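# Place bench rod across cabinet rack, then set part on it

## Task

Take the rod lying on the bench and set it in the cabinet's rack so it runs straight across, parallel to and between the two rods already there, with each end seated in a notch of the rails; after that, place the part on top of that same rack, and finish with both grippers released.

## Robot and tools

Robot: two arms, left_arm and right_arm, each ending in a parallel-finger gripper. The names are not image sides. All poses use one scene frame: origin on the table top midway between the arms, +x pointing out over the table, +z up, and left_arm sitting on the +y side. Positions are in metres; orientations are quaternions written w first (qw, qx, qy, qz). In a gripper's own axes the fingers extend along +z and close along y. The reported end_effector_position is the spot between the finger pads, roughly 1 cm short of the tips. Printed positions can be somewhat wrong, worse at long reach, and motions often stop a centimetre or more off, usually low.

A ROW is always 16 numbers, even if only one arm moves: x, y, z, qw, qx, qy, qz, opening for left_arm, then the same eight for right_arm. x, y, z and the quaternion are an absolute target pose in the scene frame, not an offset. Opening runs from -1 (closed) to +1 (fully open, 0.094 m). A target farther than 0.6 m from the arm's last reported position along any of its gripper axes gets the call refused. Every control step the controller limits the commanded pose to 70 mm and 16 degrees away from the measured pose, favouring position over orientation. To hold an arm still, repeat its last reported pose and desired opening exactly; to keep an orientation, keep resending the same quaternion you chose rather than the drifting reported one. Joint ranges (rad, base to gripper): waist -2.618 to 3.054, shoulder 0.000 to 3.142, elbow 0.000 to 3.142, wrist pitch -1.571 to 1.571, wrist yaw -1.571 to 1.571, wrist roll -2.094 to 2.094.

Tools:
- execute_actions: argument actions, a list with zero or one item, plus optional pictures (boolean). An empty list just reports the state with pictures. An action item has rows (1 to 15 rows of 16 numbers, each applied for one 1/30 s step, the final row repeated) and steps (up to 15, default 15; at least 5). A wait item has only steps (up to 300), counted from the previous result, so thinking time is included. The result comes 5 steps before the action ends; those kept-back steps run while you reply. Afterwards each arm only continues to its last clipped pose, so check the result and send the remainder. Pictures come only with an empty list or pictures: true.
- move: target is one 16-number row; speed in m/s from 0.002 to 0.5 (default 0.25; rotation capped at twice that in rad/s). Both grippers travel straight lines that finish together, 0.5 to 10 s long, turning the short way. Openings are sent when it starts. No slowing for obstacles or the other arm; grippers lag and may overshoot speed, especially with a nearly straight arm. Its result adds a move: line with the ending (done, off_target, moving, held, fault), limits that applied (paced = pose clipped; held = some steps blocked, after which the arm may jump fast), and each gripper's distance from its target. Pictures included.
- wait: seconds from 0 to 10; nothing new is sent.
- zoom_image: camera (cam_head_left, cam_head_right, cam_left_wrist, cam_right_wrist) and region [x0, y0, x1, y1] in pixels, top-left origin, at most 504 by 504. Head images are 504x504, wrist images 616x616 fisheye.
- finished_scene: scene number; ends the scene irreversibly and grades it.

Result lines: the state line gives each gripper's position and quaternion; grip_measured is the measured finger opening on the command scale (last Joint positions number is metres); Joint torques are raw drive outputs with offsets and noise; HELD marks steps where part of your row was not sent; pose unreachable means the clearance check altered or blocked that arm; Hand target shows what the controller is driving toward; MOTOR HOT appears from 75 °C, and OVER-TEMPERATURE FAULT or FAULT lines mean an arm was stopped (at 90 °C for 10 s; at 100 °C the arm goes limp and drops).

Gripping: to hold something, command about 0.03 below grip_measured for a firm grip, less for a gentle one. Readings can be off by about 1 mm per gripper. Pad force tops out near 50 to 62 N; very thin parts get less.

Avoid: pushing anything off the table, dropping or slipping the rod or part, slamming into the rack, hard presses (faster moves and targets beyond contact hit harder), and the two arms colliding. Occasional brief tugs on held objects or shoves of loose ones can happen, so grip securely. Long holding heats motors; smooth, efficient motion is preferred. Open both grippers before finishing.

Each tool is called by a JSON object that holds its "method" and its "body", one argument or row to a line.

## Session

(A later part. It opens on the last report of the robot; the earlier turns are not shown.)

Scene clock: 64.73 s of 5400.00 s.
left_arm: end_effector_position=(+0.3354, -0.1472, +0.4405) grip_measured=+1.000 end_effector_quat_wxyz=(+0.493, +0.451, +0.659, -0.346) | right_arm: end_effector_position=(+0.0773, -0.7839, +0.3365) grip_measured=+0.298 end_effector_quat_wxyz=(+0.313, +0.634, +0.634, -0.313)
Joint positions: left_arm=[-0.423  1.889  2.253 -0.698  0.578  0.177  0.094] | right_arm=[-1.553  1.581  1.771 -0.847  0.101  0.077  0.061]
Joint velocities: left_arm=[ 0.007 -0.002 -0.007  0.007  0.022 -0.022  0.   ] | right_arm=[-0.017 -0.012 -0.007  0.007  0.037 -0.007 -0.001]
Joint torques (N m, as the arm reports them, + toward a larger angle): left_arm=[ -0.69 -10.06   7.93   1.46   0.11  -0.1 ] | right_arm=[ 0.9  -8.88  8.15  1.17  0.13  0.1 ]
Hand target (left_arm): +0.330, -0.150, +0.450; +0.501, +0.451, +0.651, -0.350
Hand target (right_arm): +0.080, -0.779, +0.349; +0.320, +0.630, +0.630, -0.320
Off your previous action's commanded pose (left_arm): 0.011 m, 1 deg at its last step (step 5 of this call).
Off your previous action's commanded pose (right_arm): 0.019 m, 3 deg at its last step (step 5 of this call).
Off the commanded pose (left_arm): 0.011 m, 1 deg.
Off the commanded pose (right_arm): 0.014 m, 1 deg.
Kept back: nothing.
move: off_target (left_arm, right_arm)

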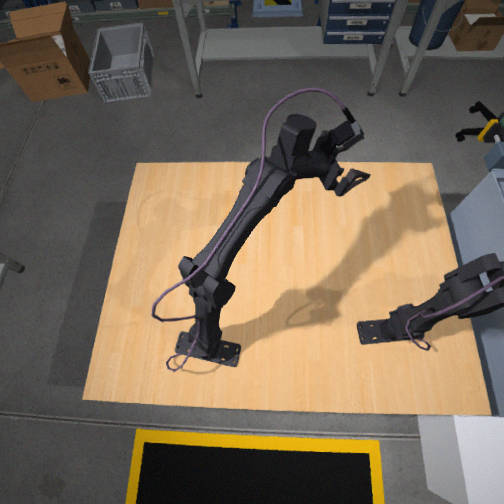

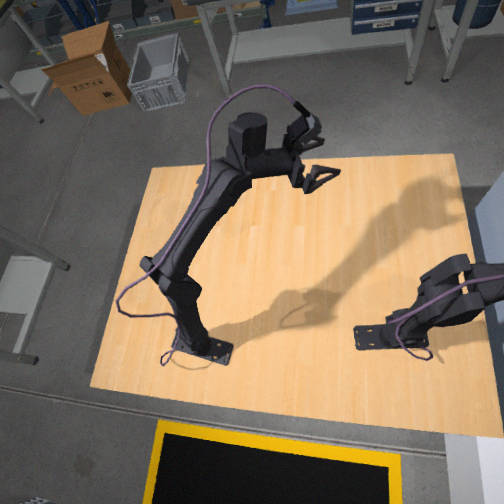

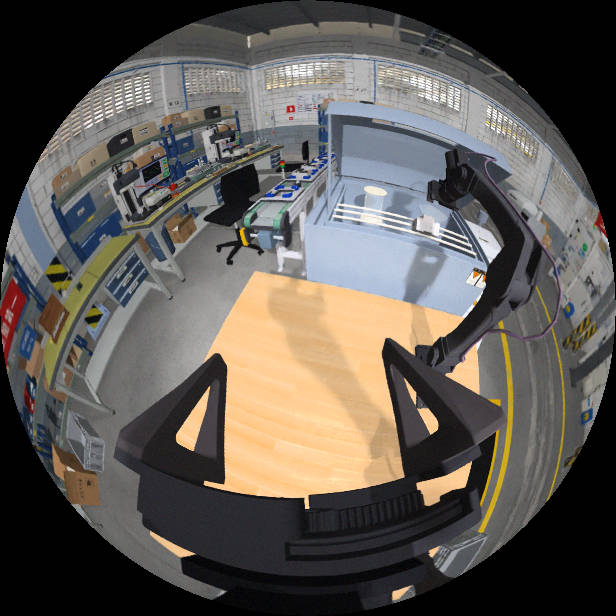

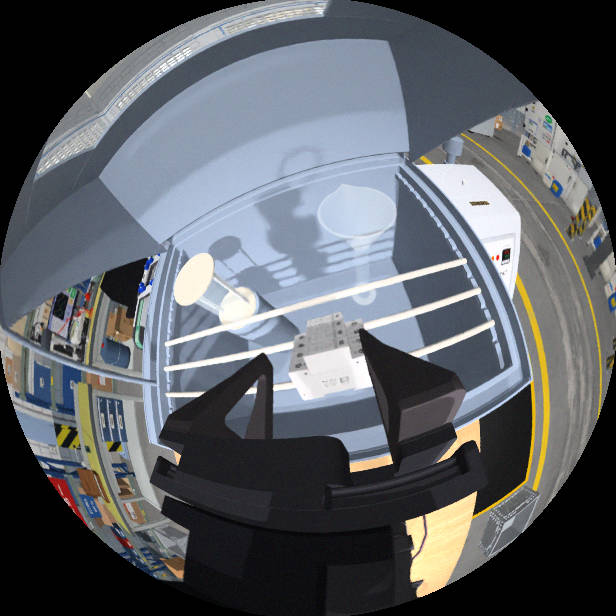

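{"method": "move", "body": {
  "target": [0.33,-0.15,0.45,0.5,0.45,0.65,-0.35,1,0.082,-0.825,0.30,0.2,0.678,0.678,-0.2,0.4],
  "speed": 0.15
}}

{"method": "zoom_image", "body": {
  "camera": "cam_left_wrist",
  "region": [390,180,470,250]
}}

Scene clock: 67.33 s of 5400.00 s.
left_arm: end_effector_position=(+0.3354, -0.1472, +0.4405) grip_measured=+1.000 end_effector_quat_wxyz=(+0.493, +0.451, +0.659, -0.346) | right_arm: end_effector_position=(+0.0850, -0.8252, +0.2963) grip_measured=+0.398 end_effector_quat_wxyz=(+0.197, +0.673, +0.684, -0.201)
Joint positions: left_arm=[-0.423  1.889  2.253 -0.698  0.578  0.177  0.094] | right_arm=[-1.562  2.179  2.681 -1.506  0.065  0.084  0.066]
Joint velocities: left_arm=[-0.007  0.002  0.012 -0.051  0.066 -0.037  0.   ] | right_arm=[-0.017  0.007  0.012 -0.037  0.007 -0.022  0.   ]
Joint torques (N m, as the arm reports them, + toward a larger angle): left_arm=[ -0.69 -10.     7.95   1.47   0.1   -0.09] | right_arm=[ -0.88 -12.07   7.36   0.8   -0.05   0.08]
Hand target (left_arm): +0.330, -0.150, +0.450; +0.501, +0.451, +0.651, -0.350
Hand target (right_arm): +0.081, -0.824, +0.301; +0.201, +0.678, +0.678, -0.200
Off the commanded pose (left_arm): 0.011 m, 1 deg.
Off the commanded pose (right_arm): 0.005 m, 1 deg.
Kept back: nothing.
move: off_target (left_arm)

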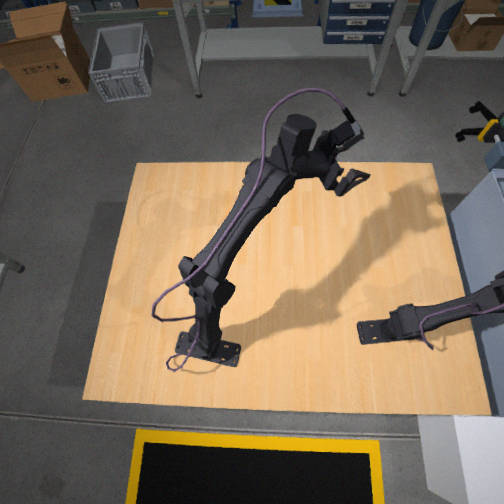

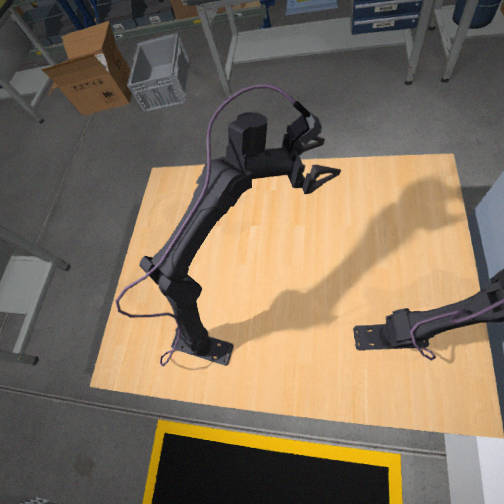

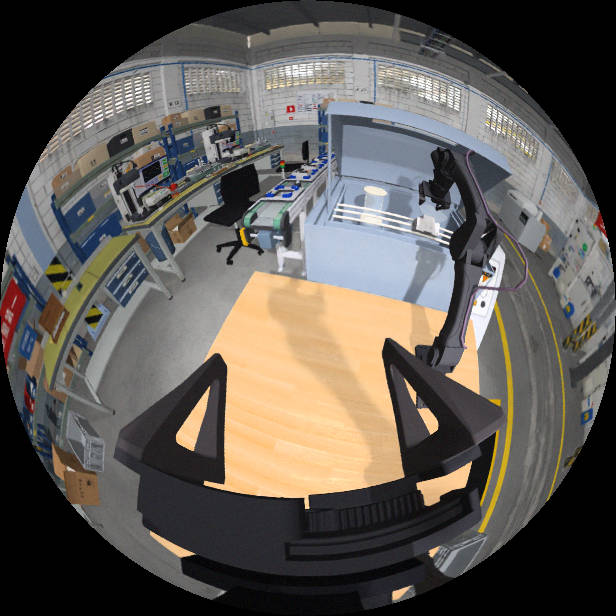

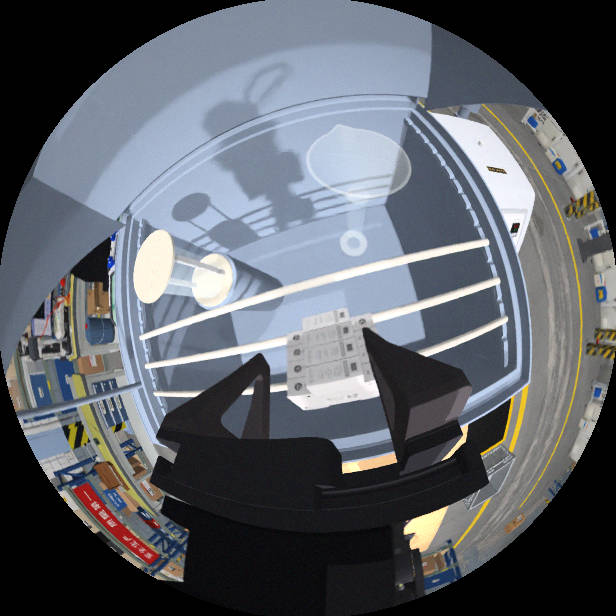

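Region (390, 180, 470, 250) of cam_left_wrist's 616x616 image, scaled by 6.300, with more detail than that image has; it fills the top 441 rows of this view, and the rest is white.

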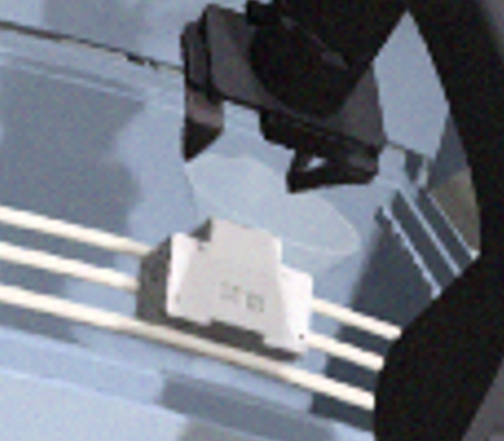

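{"method": "move", "body": {
  "target": [0.33,-0.15,0.45,0.5,0.45,0.65,-0.35,1,0.075,-0.825,0.272,0.185,0.682,0.682,-0.185,0.45],
  "speed": 0.04
}}

{"method": "zoom_image", "body": {
  "camera": "cam_left_wrist",
  "region": [390,180,470,250]
}}

Scene clock: 68.67 s of 5400.00 s.
left_arm: end_effector_position=(+0.3354, -0.1472, +0.4405) grip_measured=+1.000 end_effector_quat_wxyz=(+0.493, +0.451, +0.659, -0.346) | right_arm: end_effector_position=(+0.0780, -0.8248, +0.2571) grip_measured=+0.448 end_effector_quat_wxyz=(+0.166, +0.685, +0.688, -0.172)
Joint positions: left_arm=[-0.423  1.889  2.253 -0.698  0.578  0.177  0.094] | right_arm=[-1.58   2.142  2.475 -1.425  0.054  0.084  0.068]
Joint velocities: left_arm=[ 0.002 -0.002 -0.017  0.037 -0.007 -0.007  0.   ] | right_arm=[-0.007  0.007 -0.022  0.037 -0.051  0.022 -0.   ]
Joint torques (N m, as the arm reports them, + toward a larger angle): left_arm=[ -0.67 -10.03   7.95   1.47   0.09  -0.08] | right_arm=[ -0.98 -15.52   5.06   0.98  -0.03  -0.05]
Hand target (left_arm): +0.330, -0.150, +0.450; +0.501, +0.451, +0.651, -0.350
Hand target (right_arm): +0.075, -0.825, +0.272; +0.185, +0.683, +0.683, -0.185
Off the commanded pose (left_arm): 0.011 m, 1 deg.
Off the commanded pose (right_arm): 0.015 m, 3 deg.
Kept back: nothing.
move: off_target (left_arm, right_arm)

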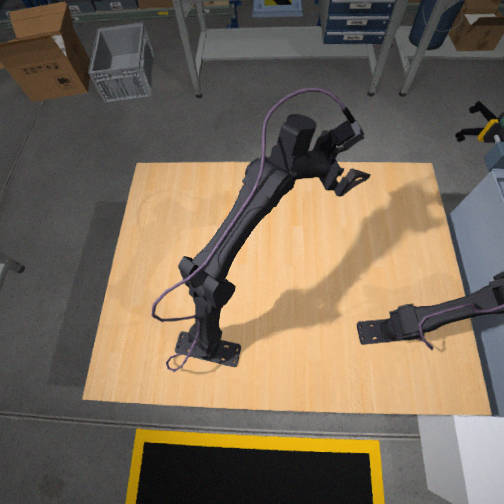

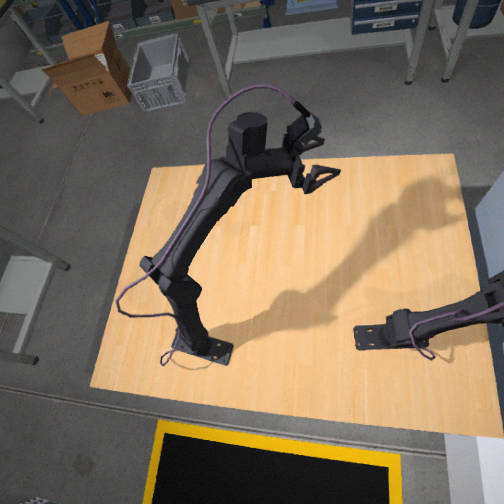

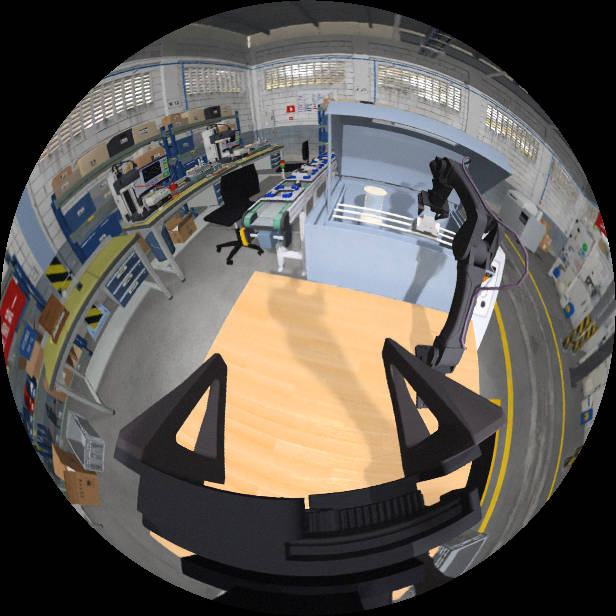

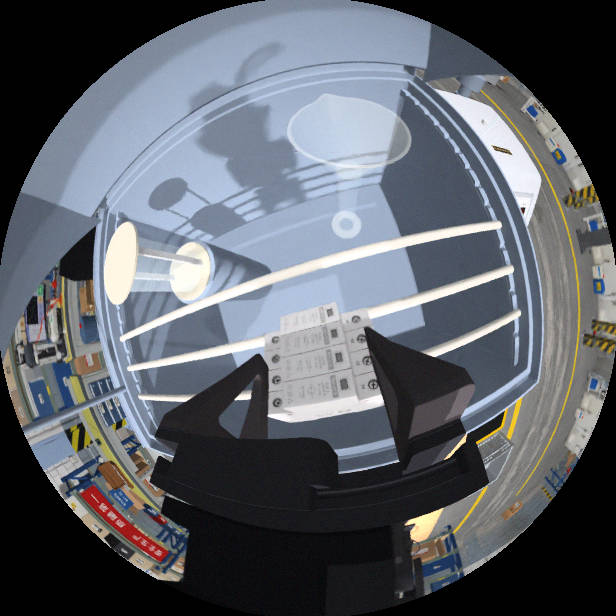

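Region (390, 180, 470, 250) of cam_left_wrist's 616x616 image, scaled by 6.300, with more detail than that image has; it fills the top 441 rows of this view, and the rest is white.

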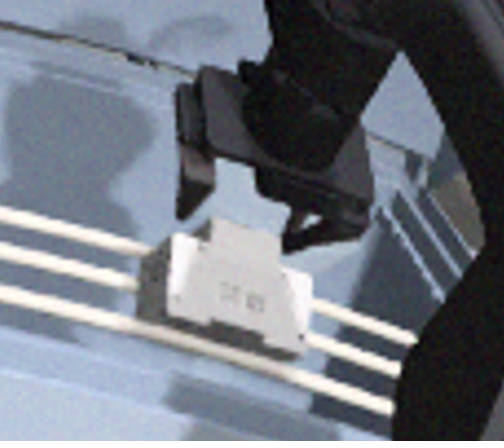

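{"method": "move", "body": {
  "target": [0.33,-0.15,0.45,0.5,0.45,0.65,-0.35,1,0.075,-0.828,0.256,0.185,0.682,0.682,-0.185,0.35],
  "speed": 0.02
}}

{"method": "zoom_image", "body": {
  "camera": "cam_left_wrist",
  "region": [390,180,470,250]
}}

Scene clock: 70.33 s of 5400.00 s.
left_arm: end_effector_position=(+0.3354, -0.1472, +0.4405) grip_measured=+1.000 end_effector_quat_wxyz=(+0.493, +0.451, +0.659, -0.346) | right_arm: end_effector_position=(+0.0783, -0.8271, +0.2398) grip_measured=+0.352 end_effector_quat_wxyz=(+0.164, +0.685, +0.689, -0.170)
Joint positions: left_arm=[-0.423  1.889  2.253 -0.698  0.578  0.177  0.094] | right_arm=[-1.58   2.097  2.325 -1.323  0.054  0.084  0.064]
Joint velocities: left_arm=[-0.007 -0.002  0.012  0.022  0.037  0.007  0.   ] | right_arm=[-0.007 -0.017 -0.012 -0.022  0.051 -0.022 -0.   ]
Joint torques (N m, as the arm reports them, + toward a larger angle): left_arm=[ -0.66 -10.06   7.96   1.46   0.11  -0.1 ] | right_arm=[ -0.92 -15.34   5.34   0.97  -0.05  -0.09]
Hand target (left_arm): +0.330, -0.150, +0.450; +0.501, +0.451, +0.651, -0.350
Hand target (right_arm): +0.075, -0.828, +0.256; +0.185, +0.682, +0.683, -0.185
Off the commanded pose (left_arm): 0.011 m, 1 deg.
Off the commanded pose (right_arm): 0.017 m, 3 deg.
Kept back: nothing.
move: off_target (left_arm, right_arm)

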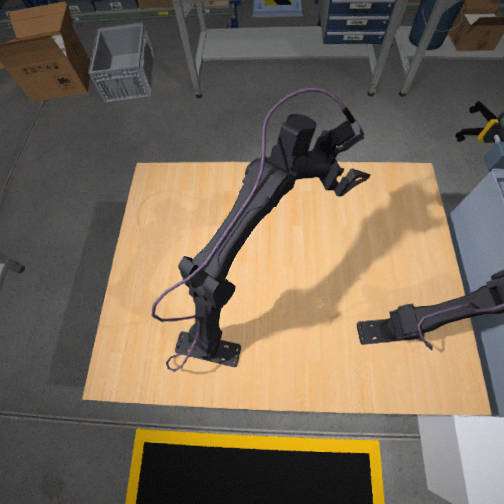

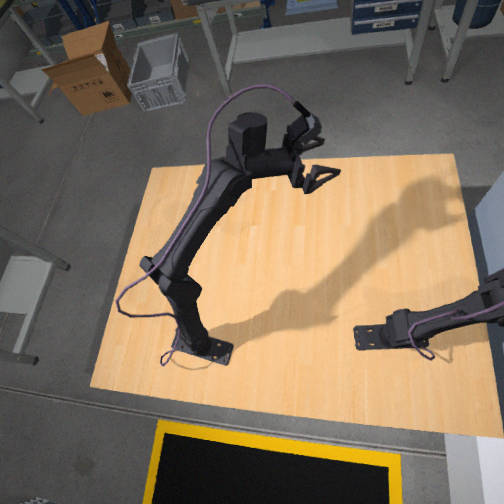

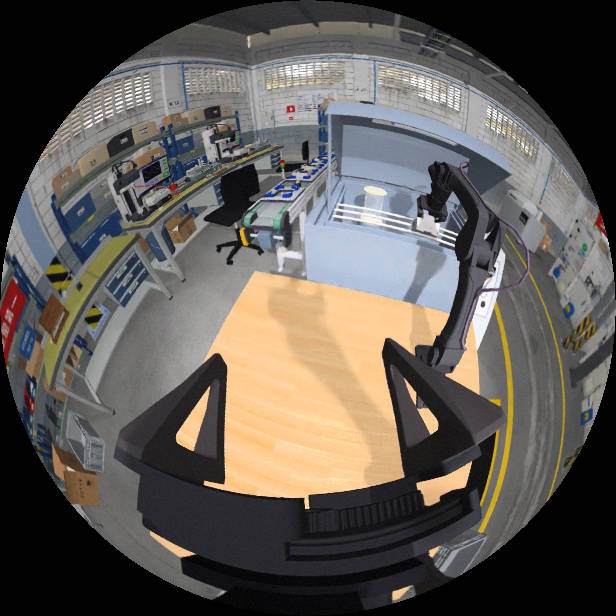

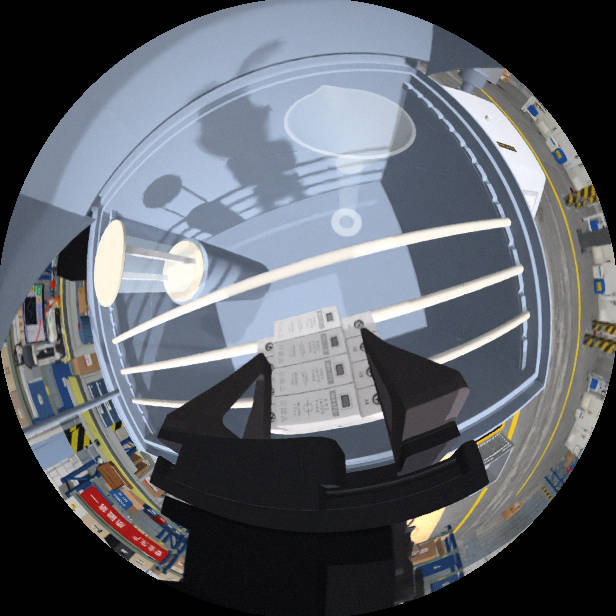

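Region (390, 180, 470, 250) of cam_left_wrist's 616x616 image, scaled by 6.300, with more detail than that image has; it fills the top 441 rows of this view, and the rest is white.

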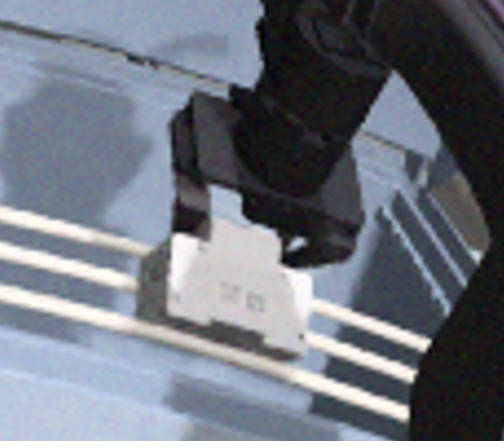

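A bit deeper (toward +y/down), then close.

{"method": "execute_actions", "body": {
  "actions": [
    {"rows":[[0.33,-0.15,0.45,0.5,0.45,0.65,-0.35,1,0.075,-0.826,0.254,0.185,0.682,0.682,-0.185,0.35],[0.33,-0.15,0.45,0.5,0.45,0.65,-0.35,1,0.075,-0.824,0.252,0.185,0.682,0.682,-0.185,0.35],[0.33,-0.15,0.45,0.5,0.45,0.65,-0.35,1,0.075,-0.822,0.250,0.185,0.682,0.682,-0.185,0.35]],"steps":15}
  ]
}}

{"method": "execute_actions", "body": {
  "actions": [
    {"rows":[[0.33,-0.15,0.45,0.5,0.45,0.65,-0.35,1,0.075,-0.822,0.250,0.185,0.682,0.682,-0.185,-0.1]],"steps":15}
  ],
  "pictures": true
}}

Scene clock: 70.93 s of 5400.00 s.
left_arm: end_effector_position=(+0.3354, -0.1472, +0.4405) grip_measured=+1.000 end_effector_quat_wxyz=(+0.493, +0.451, +0.659, -0.346) | right_arm: end_effector_position=(+0.0779, -0.8223, +0.2381) grip_measured=+0.352 end_effector_quat_wxyz=(+0.170, +0.685, +0.687, -0.175)
Joint positions: left_arm=[-0.423  1.889  2.253 -0.698  0.578  0.177  0.094] | right_arm=[-1.58   2.041  2.222 -1.262  0.054  0.086  0.064]
Joint velocities: left_arm=[-0.007  0.017 -0.012 -0.007 -0.081 -0.095  0.   ] | right_arm=[ 0.002 -0.002 -0.022  0.051  0.037  0.051 -0.001]
Joint torques (N m, as the arm reports them, + toward a larger angle): left_arm=[ -0.7  -10.03   7.99   1.47   0.1   -0.1 ] | right_arm=[ -0.68 -14.43   5.42   0.98  -0.1   -0.07]
Steps of this call (steps 1 to 8: nothing new was sent; steps 9 to 18: the first 10 steps of this action). Readings (end_effector_position):
9: left_arm (+0.3354, -0.1472, +0.4405) | right_arm (+0.0784, -0.8278, +0.2399)
10: left_arm (+0.3354, -0.1472, +0.4405) | right_arm (+0.0783, -0.8268, +0.2387)
12: left_arm (+0.3354, -0.1472, +0.4405) | right_arm (+0.0780, -0.8238, +0.2365)
16: left_arm (+0.3354, -0.1472, +0.4405) | right_arm (+0.0779, -0.8225, +0.2379)
18: the state above

Scene clock: 71.43 s of 5400.00 s.
left_arm: end_effector_position=(+0.3354, -0.1472, +0.4405) grip_measured=+1.000 end_effector_quat_wxyz=(+0.493, +0.451, +0.659, -0.346) | right_arm: end_effector_position=(+0.0790, -0.8230, +0.2378) grip_measured=-0.052 end_effector_quat_wxyz=(+0.173, +0.684, +0.687, -0.173)
Joint positions: left_arm=[-0.423  1.889  2.253 -0.698  0.578  0.177  0.094] | right_arm=[-1.58   2.041  2.219 -1.257  0.048  0.086  0.045]
Joint velocities: left_arm=[-0.002 -0.007 -0.012 -0.037 -0.037 -0.007  0.   ] | right_arm=[ 0.012  0.002 -0.007  0.022  0.037 -0.037  0.001]
Joint torques (N m, as the arm reports them, + toward a larger angle): left_arm=[ -0.67 -10.01   7.96   1.46   0.11  -0.1 ] | right_arm=[ -0.59 -14.79   5.28   0.94   0.01  -0.07]
Off your previous action's commanded pose (left_arm): 0.011 m, 1 deg at its last step (step 5 of this call).
Off your previous action's commanded pose (right_arm): 0.012 m, 2 deg at its last step (step 5 of this call).
Steps of this call (steps 1 to 5: the last 5 steps of your previous action; steps 6 to 15: the first 10 steps of this action). Readings (end_effector_position):
6: left_arm (+0.3354, -0.1472, +0.4405) | right_arm (+0.0780, -0.8229, +0.2380)
7: left_arm (+0.3354, -0.1472, +0.4405) | right_arm (+0.0788, -0.8230, +0.2379)
9: left_arm (+0.3354, -0.1472, +0.4405) | right_arm (+0.0790, -0.8230, +0.2378)
13: left_arm (+0.3354, -0.1472, +0.4405) | right_arm (+0.0790, -0.8230, +0.2378)
15: the state above

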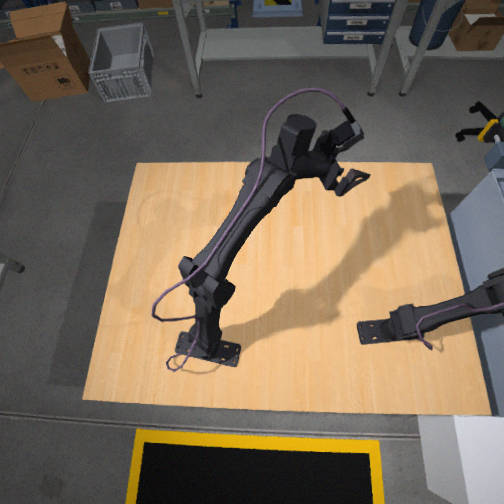

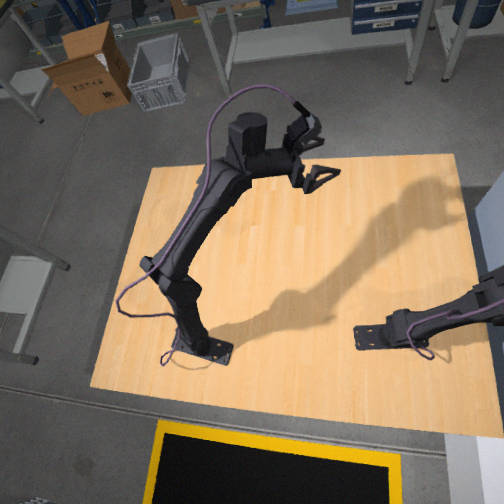

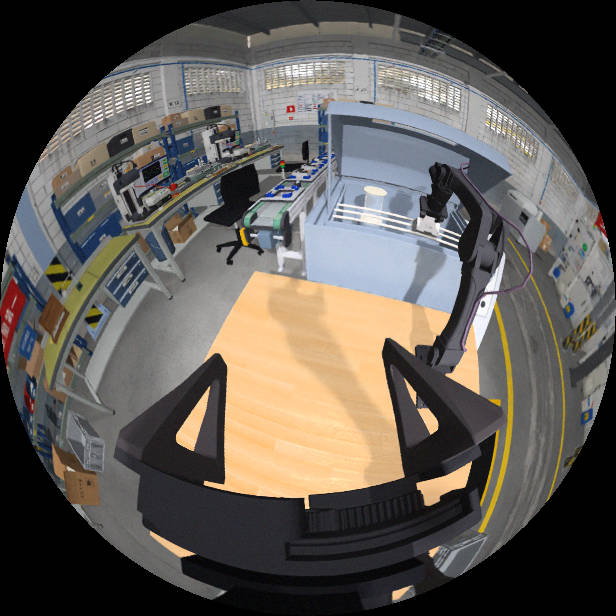

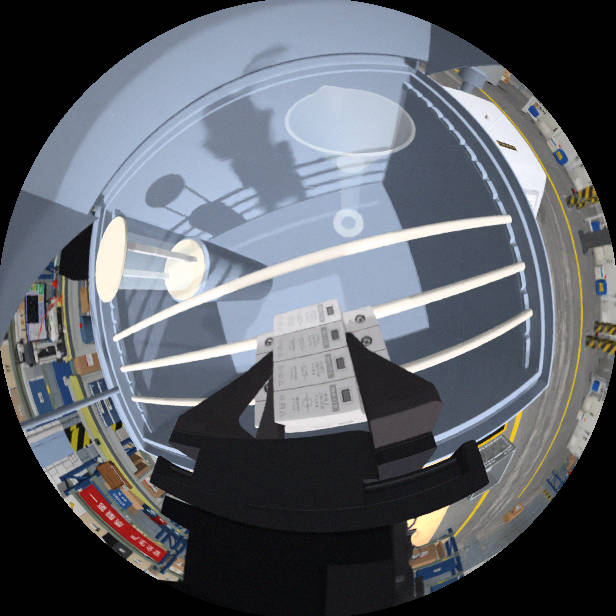

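{"method": "move", "body": {
  "target": [0.33,-0.15,0.45,0.5,0.45,0.65,-0.35,1,0.078,-0.82,0.315,0.23,0.669,0.669,-0.23,-0.1],
  "speed": 0.05
}}

{"method": "move", "body": {
  "target": [0.33,-0.15,0.45,0.5,0.45,0.65,-0.35,1,0.078,-0.825,0.33,0.395,0.586,0.586,-0.395,-0.1],
  "speed": 0.15
}}

{"method": "zoom_image", "body": {
  "camera": "cam_left_wrist",
  "region": [380,180,490,270]
}}

Scene clock: 73.73 s of 5400.00 s.
left_arm: end_effector_position=(+0.3354, -0.1472, +0.4405) grip_measured=+1.000 end_effector_quat_wxyz=(+0.493, +0.451, +0.659, -0.346) | right_arm: end_effector_position=(+0.0781, -0.8175, +0.2668) grip_measured=-0.052 end_effector_quat_wxyz=(+0.185, +0.682, +0.684, -0.184)
Joint positions: left_arm=[-0.423  1.889  2.253 -0.698  0.578  0.177  0.094] | right_arm=[-1.58   2.041  2.33  -1.334  0.05   0.086  0.045]
Joint velocities: left_arm=[-0.002 -0.012 -0.007  0.022  0.007  0.037  0.   ] | right_arm=[ 0.007  0.002 -0.002 -0.022 -0.051  0.007 -0.   ]
Joint torques (N m, as the arm reports them, + toward a larger angle): left_arm=[ -0.65 -10.03   7.96   1.46   0.1   -0.09] | right_arm=[  0.23 -17.17   9.3    1.17   0.14   0.01]
Hand target (left_arm): +0.330, -0.150, +0.450; +0.501, +0.451, +0.651, -0.350
Hand target (right_arm): +0.078, -0.816, +0.314; +0.230, +0.669, +0.668, -0.230
Off your previous action's commanded pose (left_arm): 0.011 m, 1 deg at its last step (step 5 of this call).
Off your previous action's commanded pose (right_arm): 0.013 m, 2 deg at its last step (step 5 of this call).
Off the commanded pose (left_arm): 0.011 m, 1 deg.
Off the commanded pose (right_arm): 0.048 m, 8 deg.
Kept back: nothing.
move: off_target (left_arm, right_arm)

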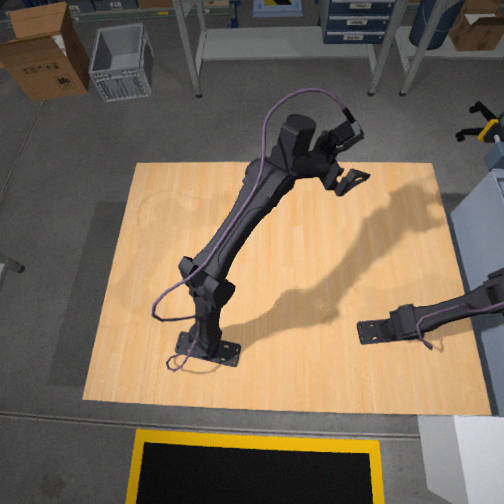

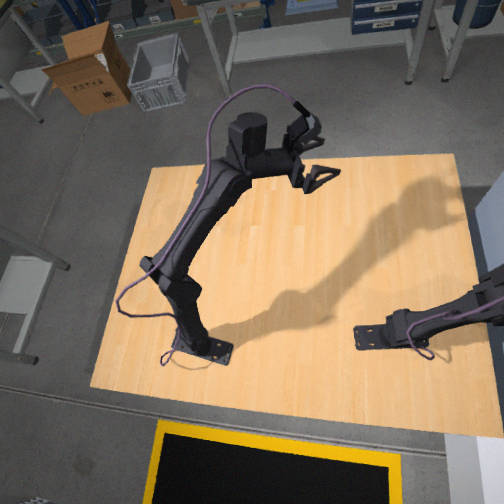

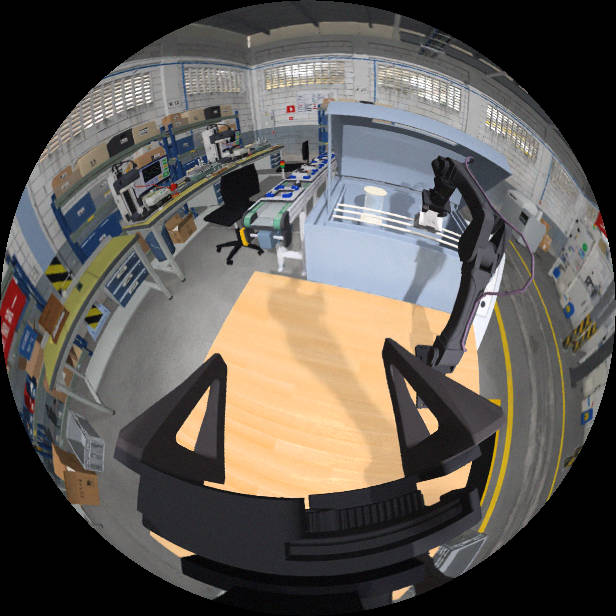

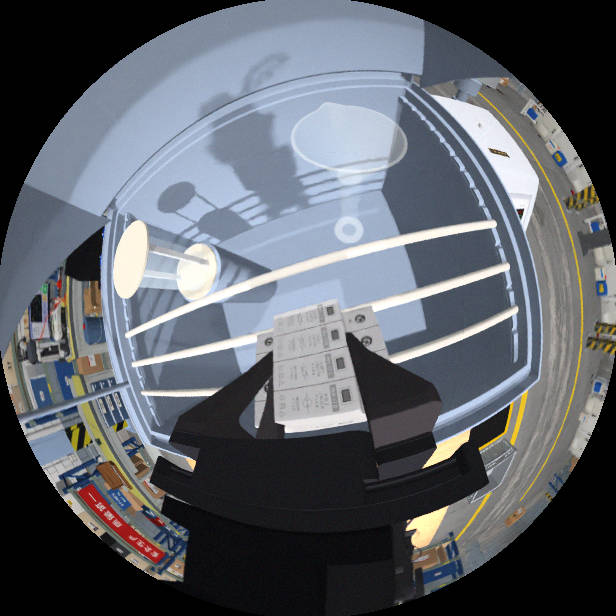

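Scene clock: 76.60 s of 5400.00 s.
left_arm: end_effector_position=(+0.3354, -0.1472, +0.4405) grip_measured=+1.000 end_effector_quat_wxyz=(+0.493, +0.451, +0.659, -0.346) | right_arm: end_effector_position=(+0.0751, -0.8147, +0.2728) grip_measured=-0.052 end_effector_quat_wxyz=(+0.337, +0.621, +0.621, -0.340)
Joint positions: left_arm=[-0.423  1.889  2.253 -0.698  0.578  0.177  0.094] | right_arm=[-1.566  1.57   1.429 -0.434  0.102  0.06   0.045]
Joint velocities: left_arm=[ 0.002  0.002 -0.007  0.037 -0.066 -0.037  0.   ] | right_arm=[-0.007 -0.007 -0.012 -0.037 -0.037 -0.066  0.001]
Joint torques (N m, as the arm reports them, + toward a larger angle): left_arm=[ -0.69 -10.03   7.94   1.46   0.11  -0.09] | right_arm=[  0.48 -12.49   8.55   2.18   0.13  -0.12]
Hand target (left_arm): +0.330, -0.150, +0.450; +0.501, +0.451, +0.651, -0.350
Hand target (right_arm): +0.077, -0.820, +0.329; +0.393, +0.588, +0.586, -0.394
Off the commanded pose (left_arm): 0.011 m, 1 deg.
Off the commanded pose (right_arm): 0.058 m, 11 deg.
Kept back: nothing.
move: off_target (left_arm, right_arm)

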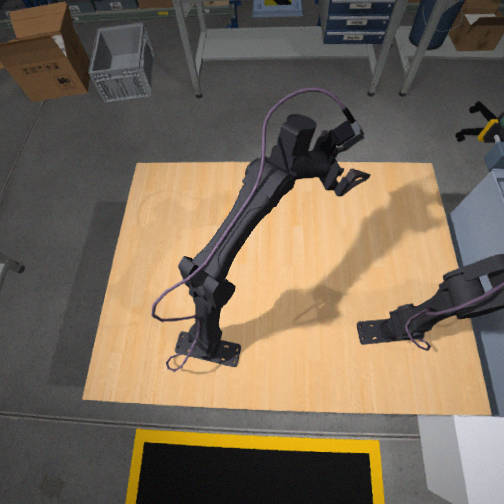

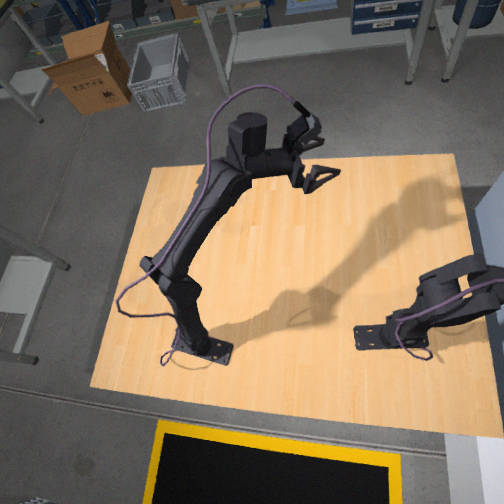

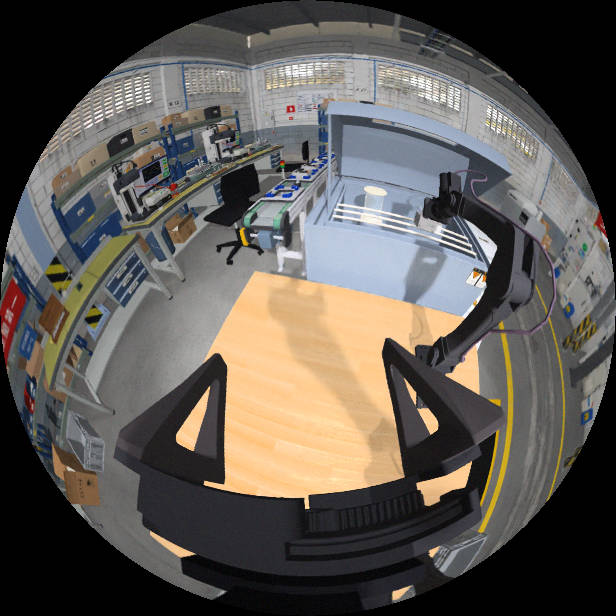

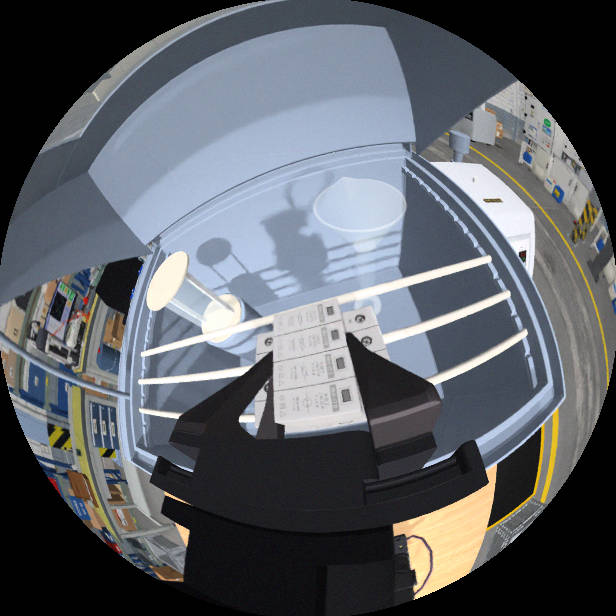

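Region (380, 180, 490, 270) of cam_left_wrist's 616x616 image, scaled by 4.582, with more detail than that image has; it fills the top 412 rows of this view, and the rest is white.

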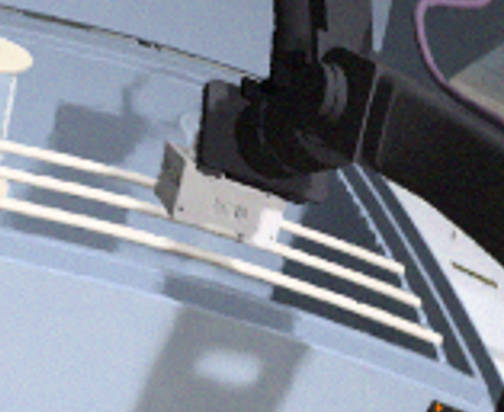

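{"method": "execute_actions", "body": {
  "actions": [
    {"rows":[[0.33,-0.15,0.45,0.5,0.45,0.65,-0.35,1,0.078,-0.824,0.327,0.395,0.586,0.586,-0.395,-0.1],[0.33,-0.15,0.45,0.5,0.45,0.65,-0.35,1,0.078,-0.823,0.324,0.395,0.586,0.586,-0.395,-0.1],[0.33,-0.15,0.45,0.5,0.45,0.65,-0.35,1,0.078,-0.822,0.321,0.395,0.586,0.586,-0.395,-0.1],[0.33,-0.15,0.45,0.5,0.45,0.65,-0.35,1,0.078,-0.821,0.318,0.395,0.586,0.586,-0.395,-0.1],[0.33,-0.15,0.45,0.5,0.45,0.65,-0.35,1,0.078,-0.82,0.315,0.395,0.586,0.586,-0.395,-0.1],[0.33,-0.15,0.45,0.5,0.45,0.65,-0.35,1,0.078,-0.82,0.313,0.395,0.586,0.586,-0.395,-0.1],[0.33,-0.15,0.45,0.5,0.45,0.65,-0.35,1,0.078,-0.82,0.311,0.395,0.586,0.586,-0.395,-0.1],[0.33,-0.15,0.45,0.5,0.45,0.65,-0.35,1,0.078,-0.82,0.309,0.395,0.586,0.586,-0.395,-0.1],[0.33,-0.15,0.45,0.5,0.45,0.65,-0.35,1,0.078,-0.82,0.307,0.395,0.586,0.586,-0.395,-0.1],[0.33,-0.15,0.45,0.5,0.45,0.65,-0.35,1,0.078,-0.82,0.305,0.395,0.586,0.586,-0.395,-0.1],[0.33,-0.15,0.45,0.5,0.45,0.65,-0.35,1,0.078,-0.82,0.303,0.395,0.586,0.586,-0.395,-0.1],[0.33,-0.15,0.45,0.5,0.45,0.65,-0.35,1,0.078,-0.82,0.301,0.395,0.586,0.586,-0.395,-0.1],[0.33,-0.15,0.45,0.5,0.45,0.65,-0.35,1,0.078,-0.82,0.299,0.395,0.586,0.586,-0.395,-0.1]],"steps":15}
  ]
}}

{"method": "wait", "body": {
  "seconds": 0.4
}}

{"method": "zoom_image", "body": {
  "camera": "cam_left_wrist",
  "region": [395,195,455,250]
}}

Scene clock: 77.47 s of 5400.00 s.
left_arm: end_effector_position=(+0.3354, -0.1472, +0.4405) grip_measured=+1.000 end_effector_quat_wxyz=(+0.493, +0.451, +0.659, -0.346) | right_arm: end_effector_position=(+0.0744, -0.8091, +0.2504) grip_measured=-0.052 end_effector_quat_wxyz=(+0.333, +0.622, +0.622, -0.338)
Joint positions: left_arm=[-0.423  1.889  2.253 -0.698  0.578  0.177  0.094] | right_arm=[-1.566  1.549  1.326 -0.362  0.102  0.06   0.045]
Joint velocities: left_arm=[ 0.007 -0.007  0.017 -0.007 -0.125 -0.022  0.   ] | right_arm=[-0.022 -0.046 -0.208  0.33  -0.051  0.037 -0.001]
Joint torques (N m, as the arm reports them, + toward a larger angle): left_arm=[ -0.7  -10.     7.95   1.47   0.1   -0.1 ] | right_arm=[  0.46 -13.24   8.24   1.99   0.12  -0.1 ]
Steps of this call (steps 1 to 16: nothing new was sent; steps 17 to 26: the first 10 steps of this action). Readings (end_effector_position):
17: left_arm (+0.3354, -0.1472, +0.4405) | right_arm (+0.0752, -0.8149, +0.2724)
18: left_arm (+0.3354, -0.1472, +0.4405) | right_arm (+0.0752, -0.8150, +0.2720)
20: left_arm (+0.3354, -0.1472, +0.4405) | right_arm (+0.0751, -0.8139, +0.2685)
24: left_arm (+0.3354, -0.1472, +0.4405) | right_arm (+0.0745, -0.8091, +0.2542)
26: the state above

Scene clock: 78.03 s of 5400.00 s.
left_arm: end_effector_position=(+0.3354, -0.1472, +0.4405) grip_measured=+1.000 end_effector_quat_wxyz=(+0.493, +0.451, +0.659, -0.346) | right_arm: end_effector_position=(+0.0742, -0.8085, +0.2507) grip_measured=-0.052 end_effector_quat_wxyz=(+0.342, +0.617, +0.618, -0.346)
Joint positions: left_arm=[-0.423  1.889  2.253 -0.698  0.578  0.177  0.094] | right_arm=[-1.566  1.533  1.291 -0.316  0.103  0.057  0.045]
Joint velocities: left_arm=[ 0.002 -0.007  0.012  0.007  0.007 -0.022  0.   ] | right_arm=[-0.002 -0.002 -0.002  0.051  0.037 -0.081  0.001]
Joint torques (N m, as the arm reports them, + toward a larger angle): left_arm=[ -0.7  -10.     7.95   1.46   0.11  -0.1 ] | right_arm=[  0.79 -11.45   8.03   2.27   0.15  -0.03]
Hand target (left_arm): +0.330, -0.150, +0.450; +0.501, +0.451, +0.651, -0.350
Hand target (right_arm): +0.077, -0.815, +0.299; +0.394, +0.588, +0.587, -0.393
Off the commanded pose (left_arm): 0.011 m, 1 deg.
Off the commanded pose (right_arm): 0.050 m, 10 deg.
Kept back: nothing.
Steps of this call (steps 1 to 5: the last 5 steps of your previous action; steps 6 to 17: nothing new was sent). Readings (end_effector_position):
1: left_arm (+0.3354, -0.1472, +0.4405) | right_arm (+0.0743, -0.8091, +0.2503)
2: left_arm (+0.3354, -0.1472, +0.4405) | right_arm (+0.0743, -0.8088, +0.2504)
4: left_arm (+0.3354, -0.1472, +0.4405) | right_arm (+0.0742, -0.8086, +0.2505)
8: left_arm (+0.3354, -0.1472, +0.4405) | right_arm (+0.0742, -0.8085, +0.2508)
17: the state above

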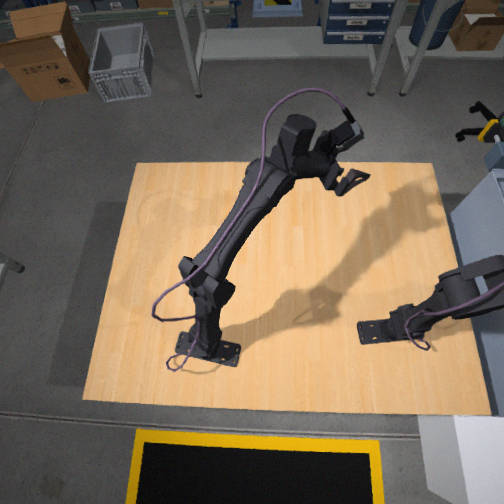

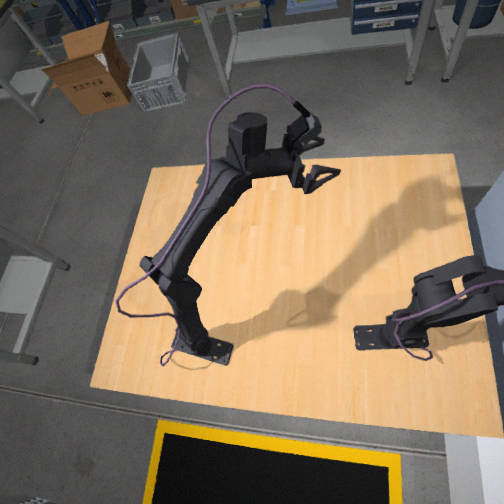

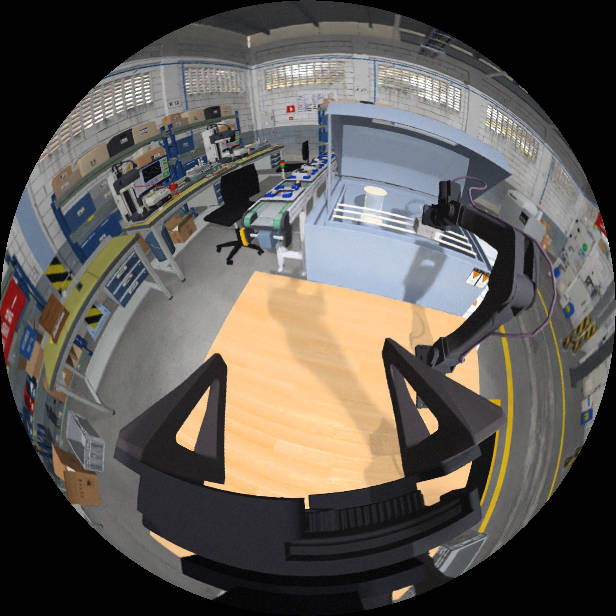

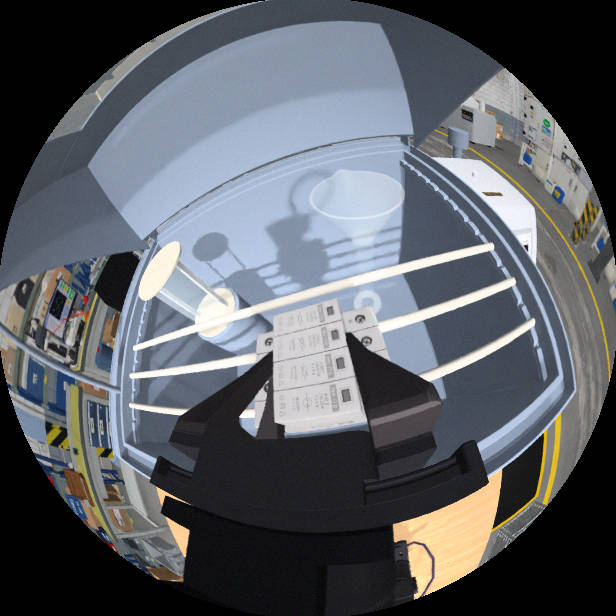

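Region (395, 195, 455, 250) of cam_left_wrist's 616x616 image, scaled by 8.400, with more detail than that image has; it fills the top 462 rows of this view, and the rest is white.

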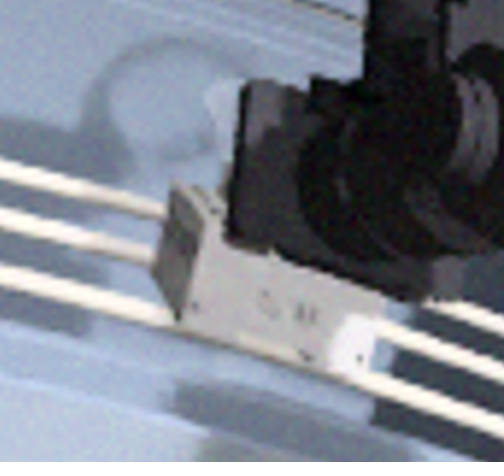

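{"method": "execute_actions", "body": {
  "actions": []
}}

{"method": "zoom_image", "body": {
  "camera": "cam_left_wrist",
  "region": [380,180,490,270]
}}

Scene clock: 78.43 s of 5400.00 s.
left_arm: end_effector_position=(+0.3354, -0.1472, +0.4405) grip_measured=+1.000 end_effector_quat_wxyz=(+0.493, +0.451, +0.659, -0.346) | right_arm: end_effector_position=(+0.0742, -0.8085, +0.2507) grip_measured=-0.052 end_effector_quat_wxyz=(+0.342, +0.617, +0.618, -0.346)
Joint positions: left_arm=[-0.423  1.889  2.253 -0.698  0.578  0.177  0.094] | right_arm=[-1.566  1.533  1.291 -0.316  0.103  0.057  0.045]
Joint velocities: left_arm=[-0.017 -0.022  0.007  0.007  0.022  0.007  0.   ] | right_arm=[-0.012 -0.002  0.012 -0.007  0.066  0.007 -0.001]
Joint torques (N m, as the arm reports them, + toward a larger angle): left_arm=[ -0.7  -10.04   7.98   1.45   0.09  -0.1 ] | right_arm=[  0.38 -11.88   8.     2.24   0.11  -0.05]
Hand target (left_arm): +0.330, -0.150, +0.450; +0.501, +0.451, +0.651, -0.350
Hand target (right_arm): +0.077, -0.815, +0.299; +0.394, +0.588, +0.587, -0.393
Off the commanded pose (left_arm): 0.011 m, 1 deg.
Off the commanded pose (right_arm): 0.050 m, 10 deg.
Kept back: nothing.
Steps of this call (steps 1 to 12: nothing new was sent). Readings (end_effector_position):
1: left_arm (+0.3354, -0.1472, +0.4405) | right_arm (+0.0742, -0.8085, +0.2507)
2: left_arm (+0.3354, -0.1472, +0.4405) | right_arm (+0.0742, -0.8085, +0.2507)
4: left_arm (+0.3354, -0.1472, +0.4405) | right_arm (+0.0742, -0.8085, +0.2507)
8: left_arm (+0.3354, -0.1472, +0.4405) | right_arm (+0.0742, -0.8085, +0.2507)
12: the state above

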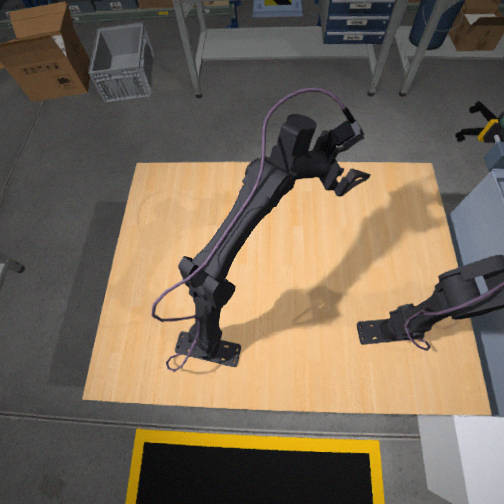

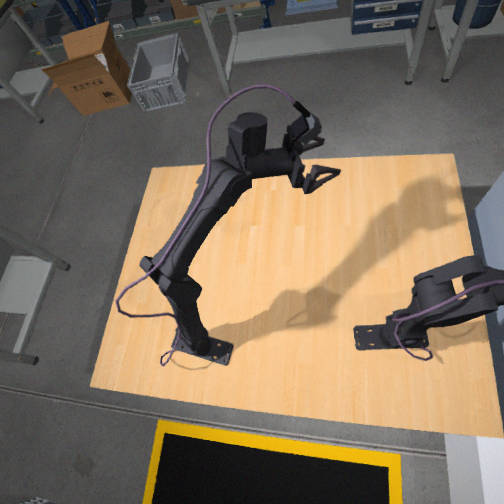

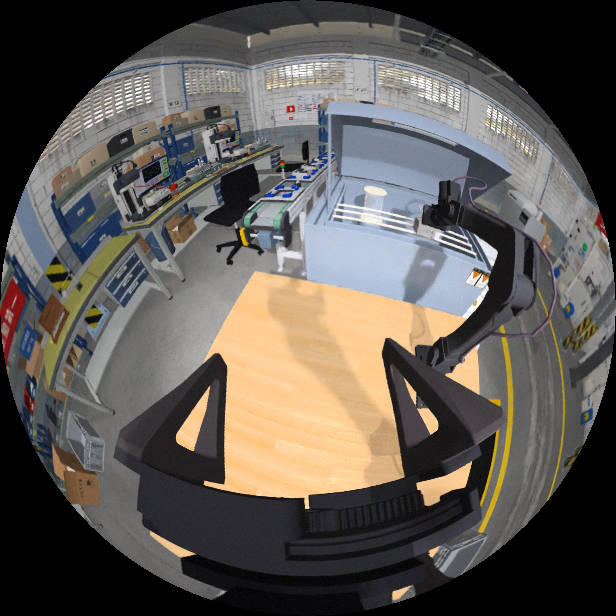

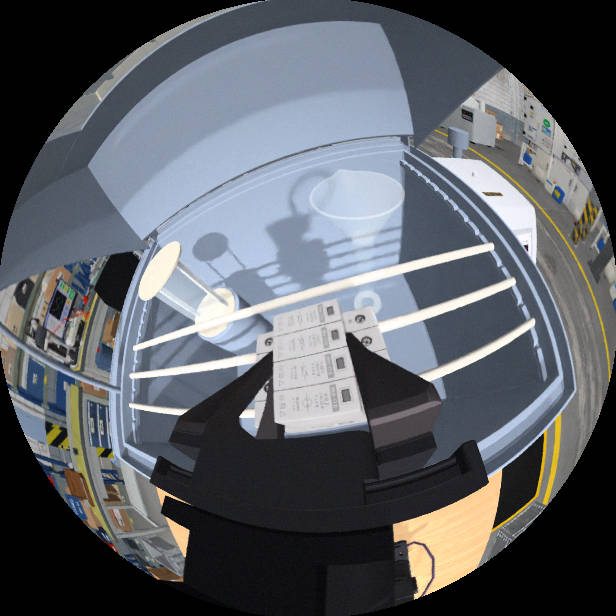

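Region (380, 180, 490, 270) of cam_left_wrist's 616x616 image, scaled by 4.582, with more detail than that image has; it fills the top 412 rows of this view, and the rest is white.

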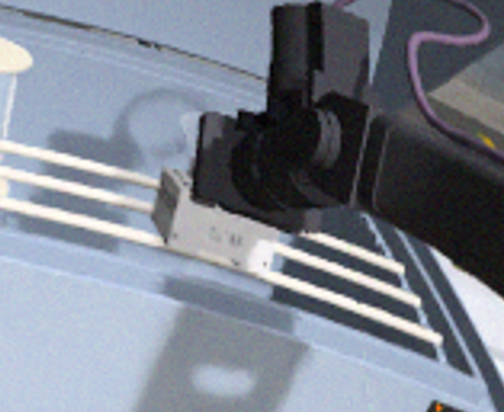

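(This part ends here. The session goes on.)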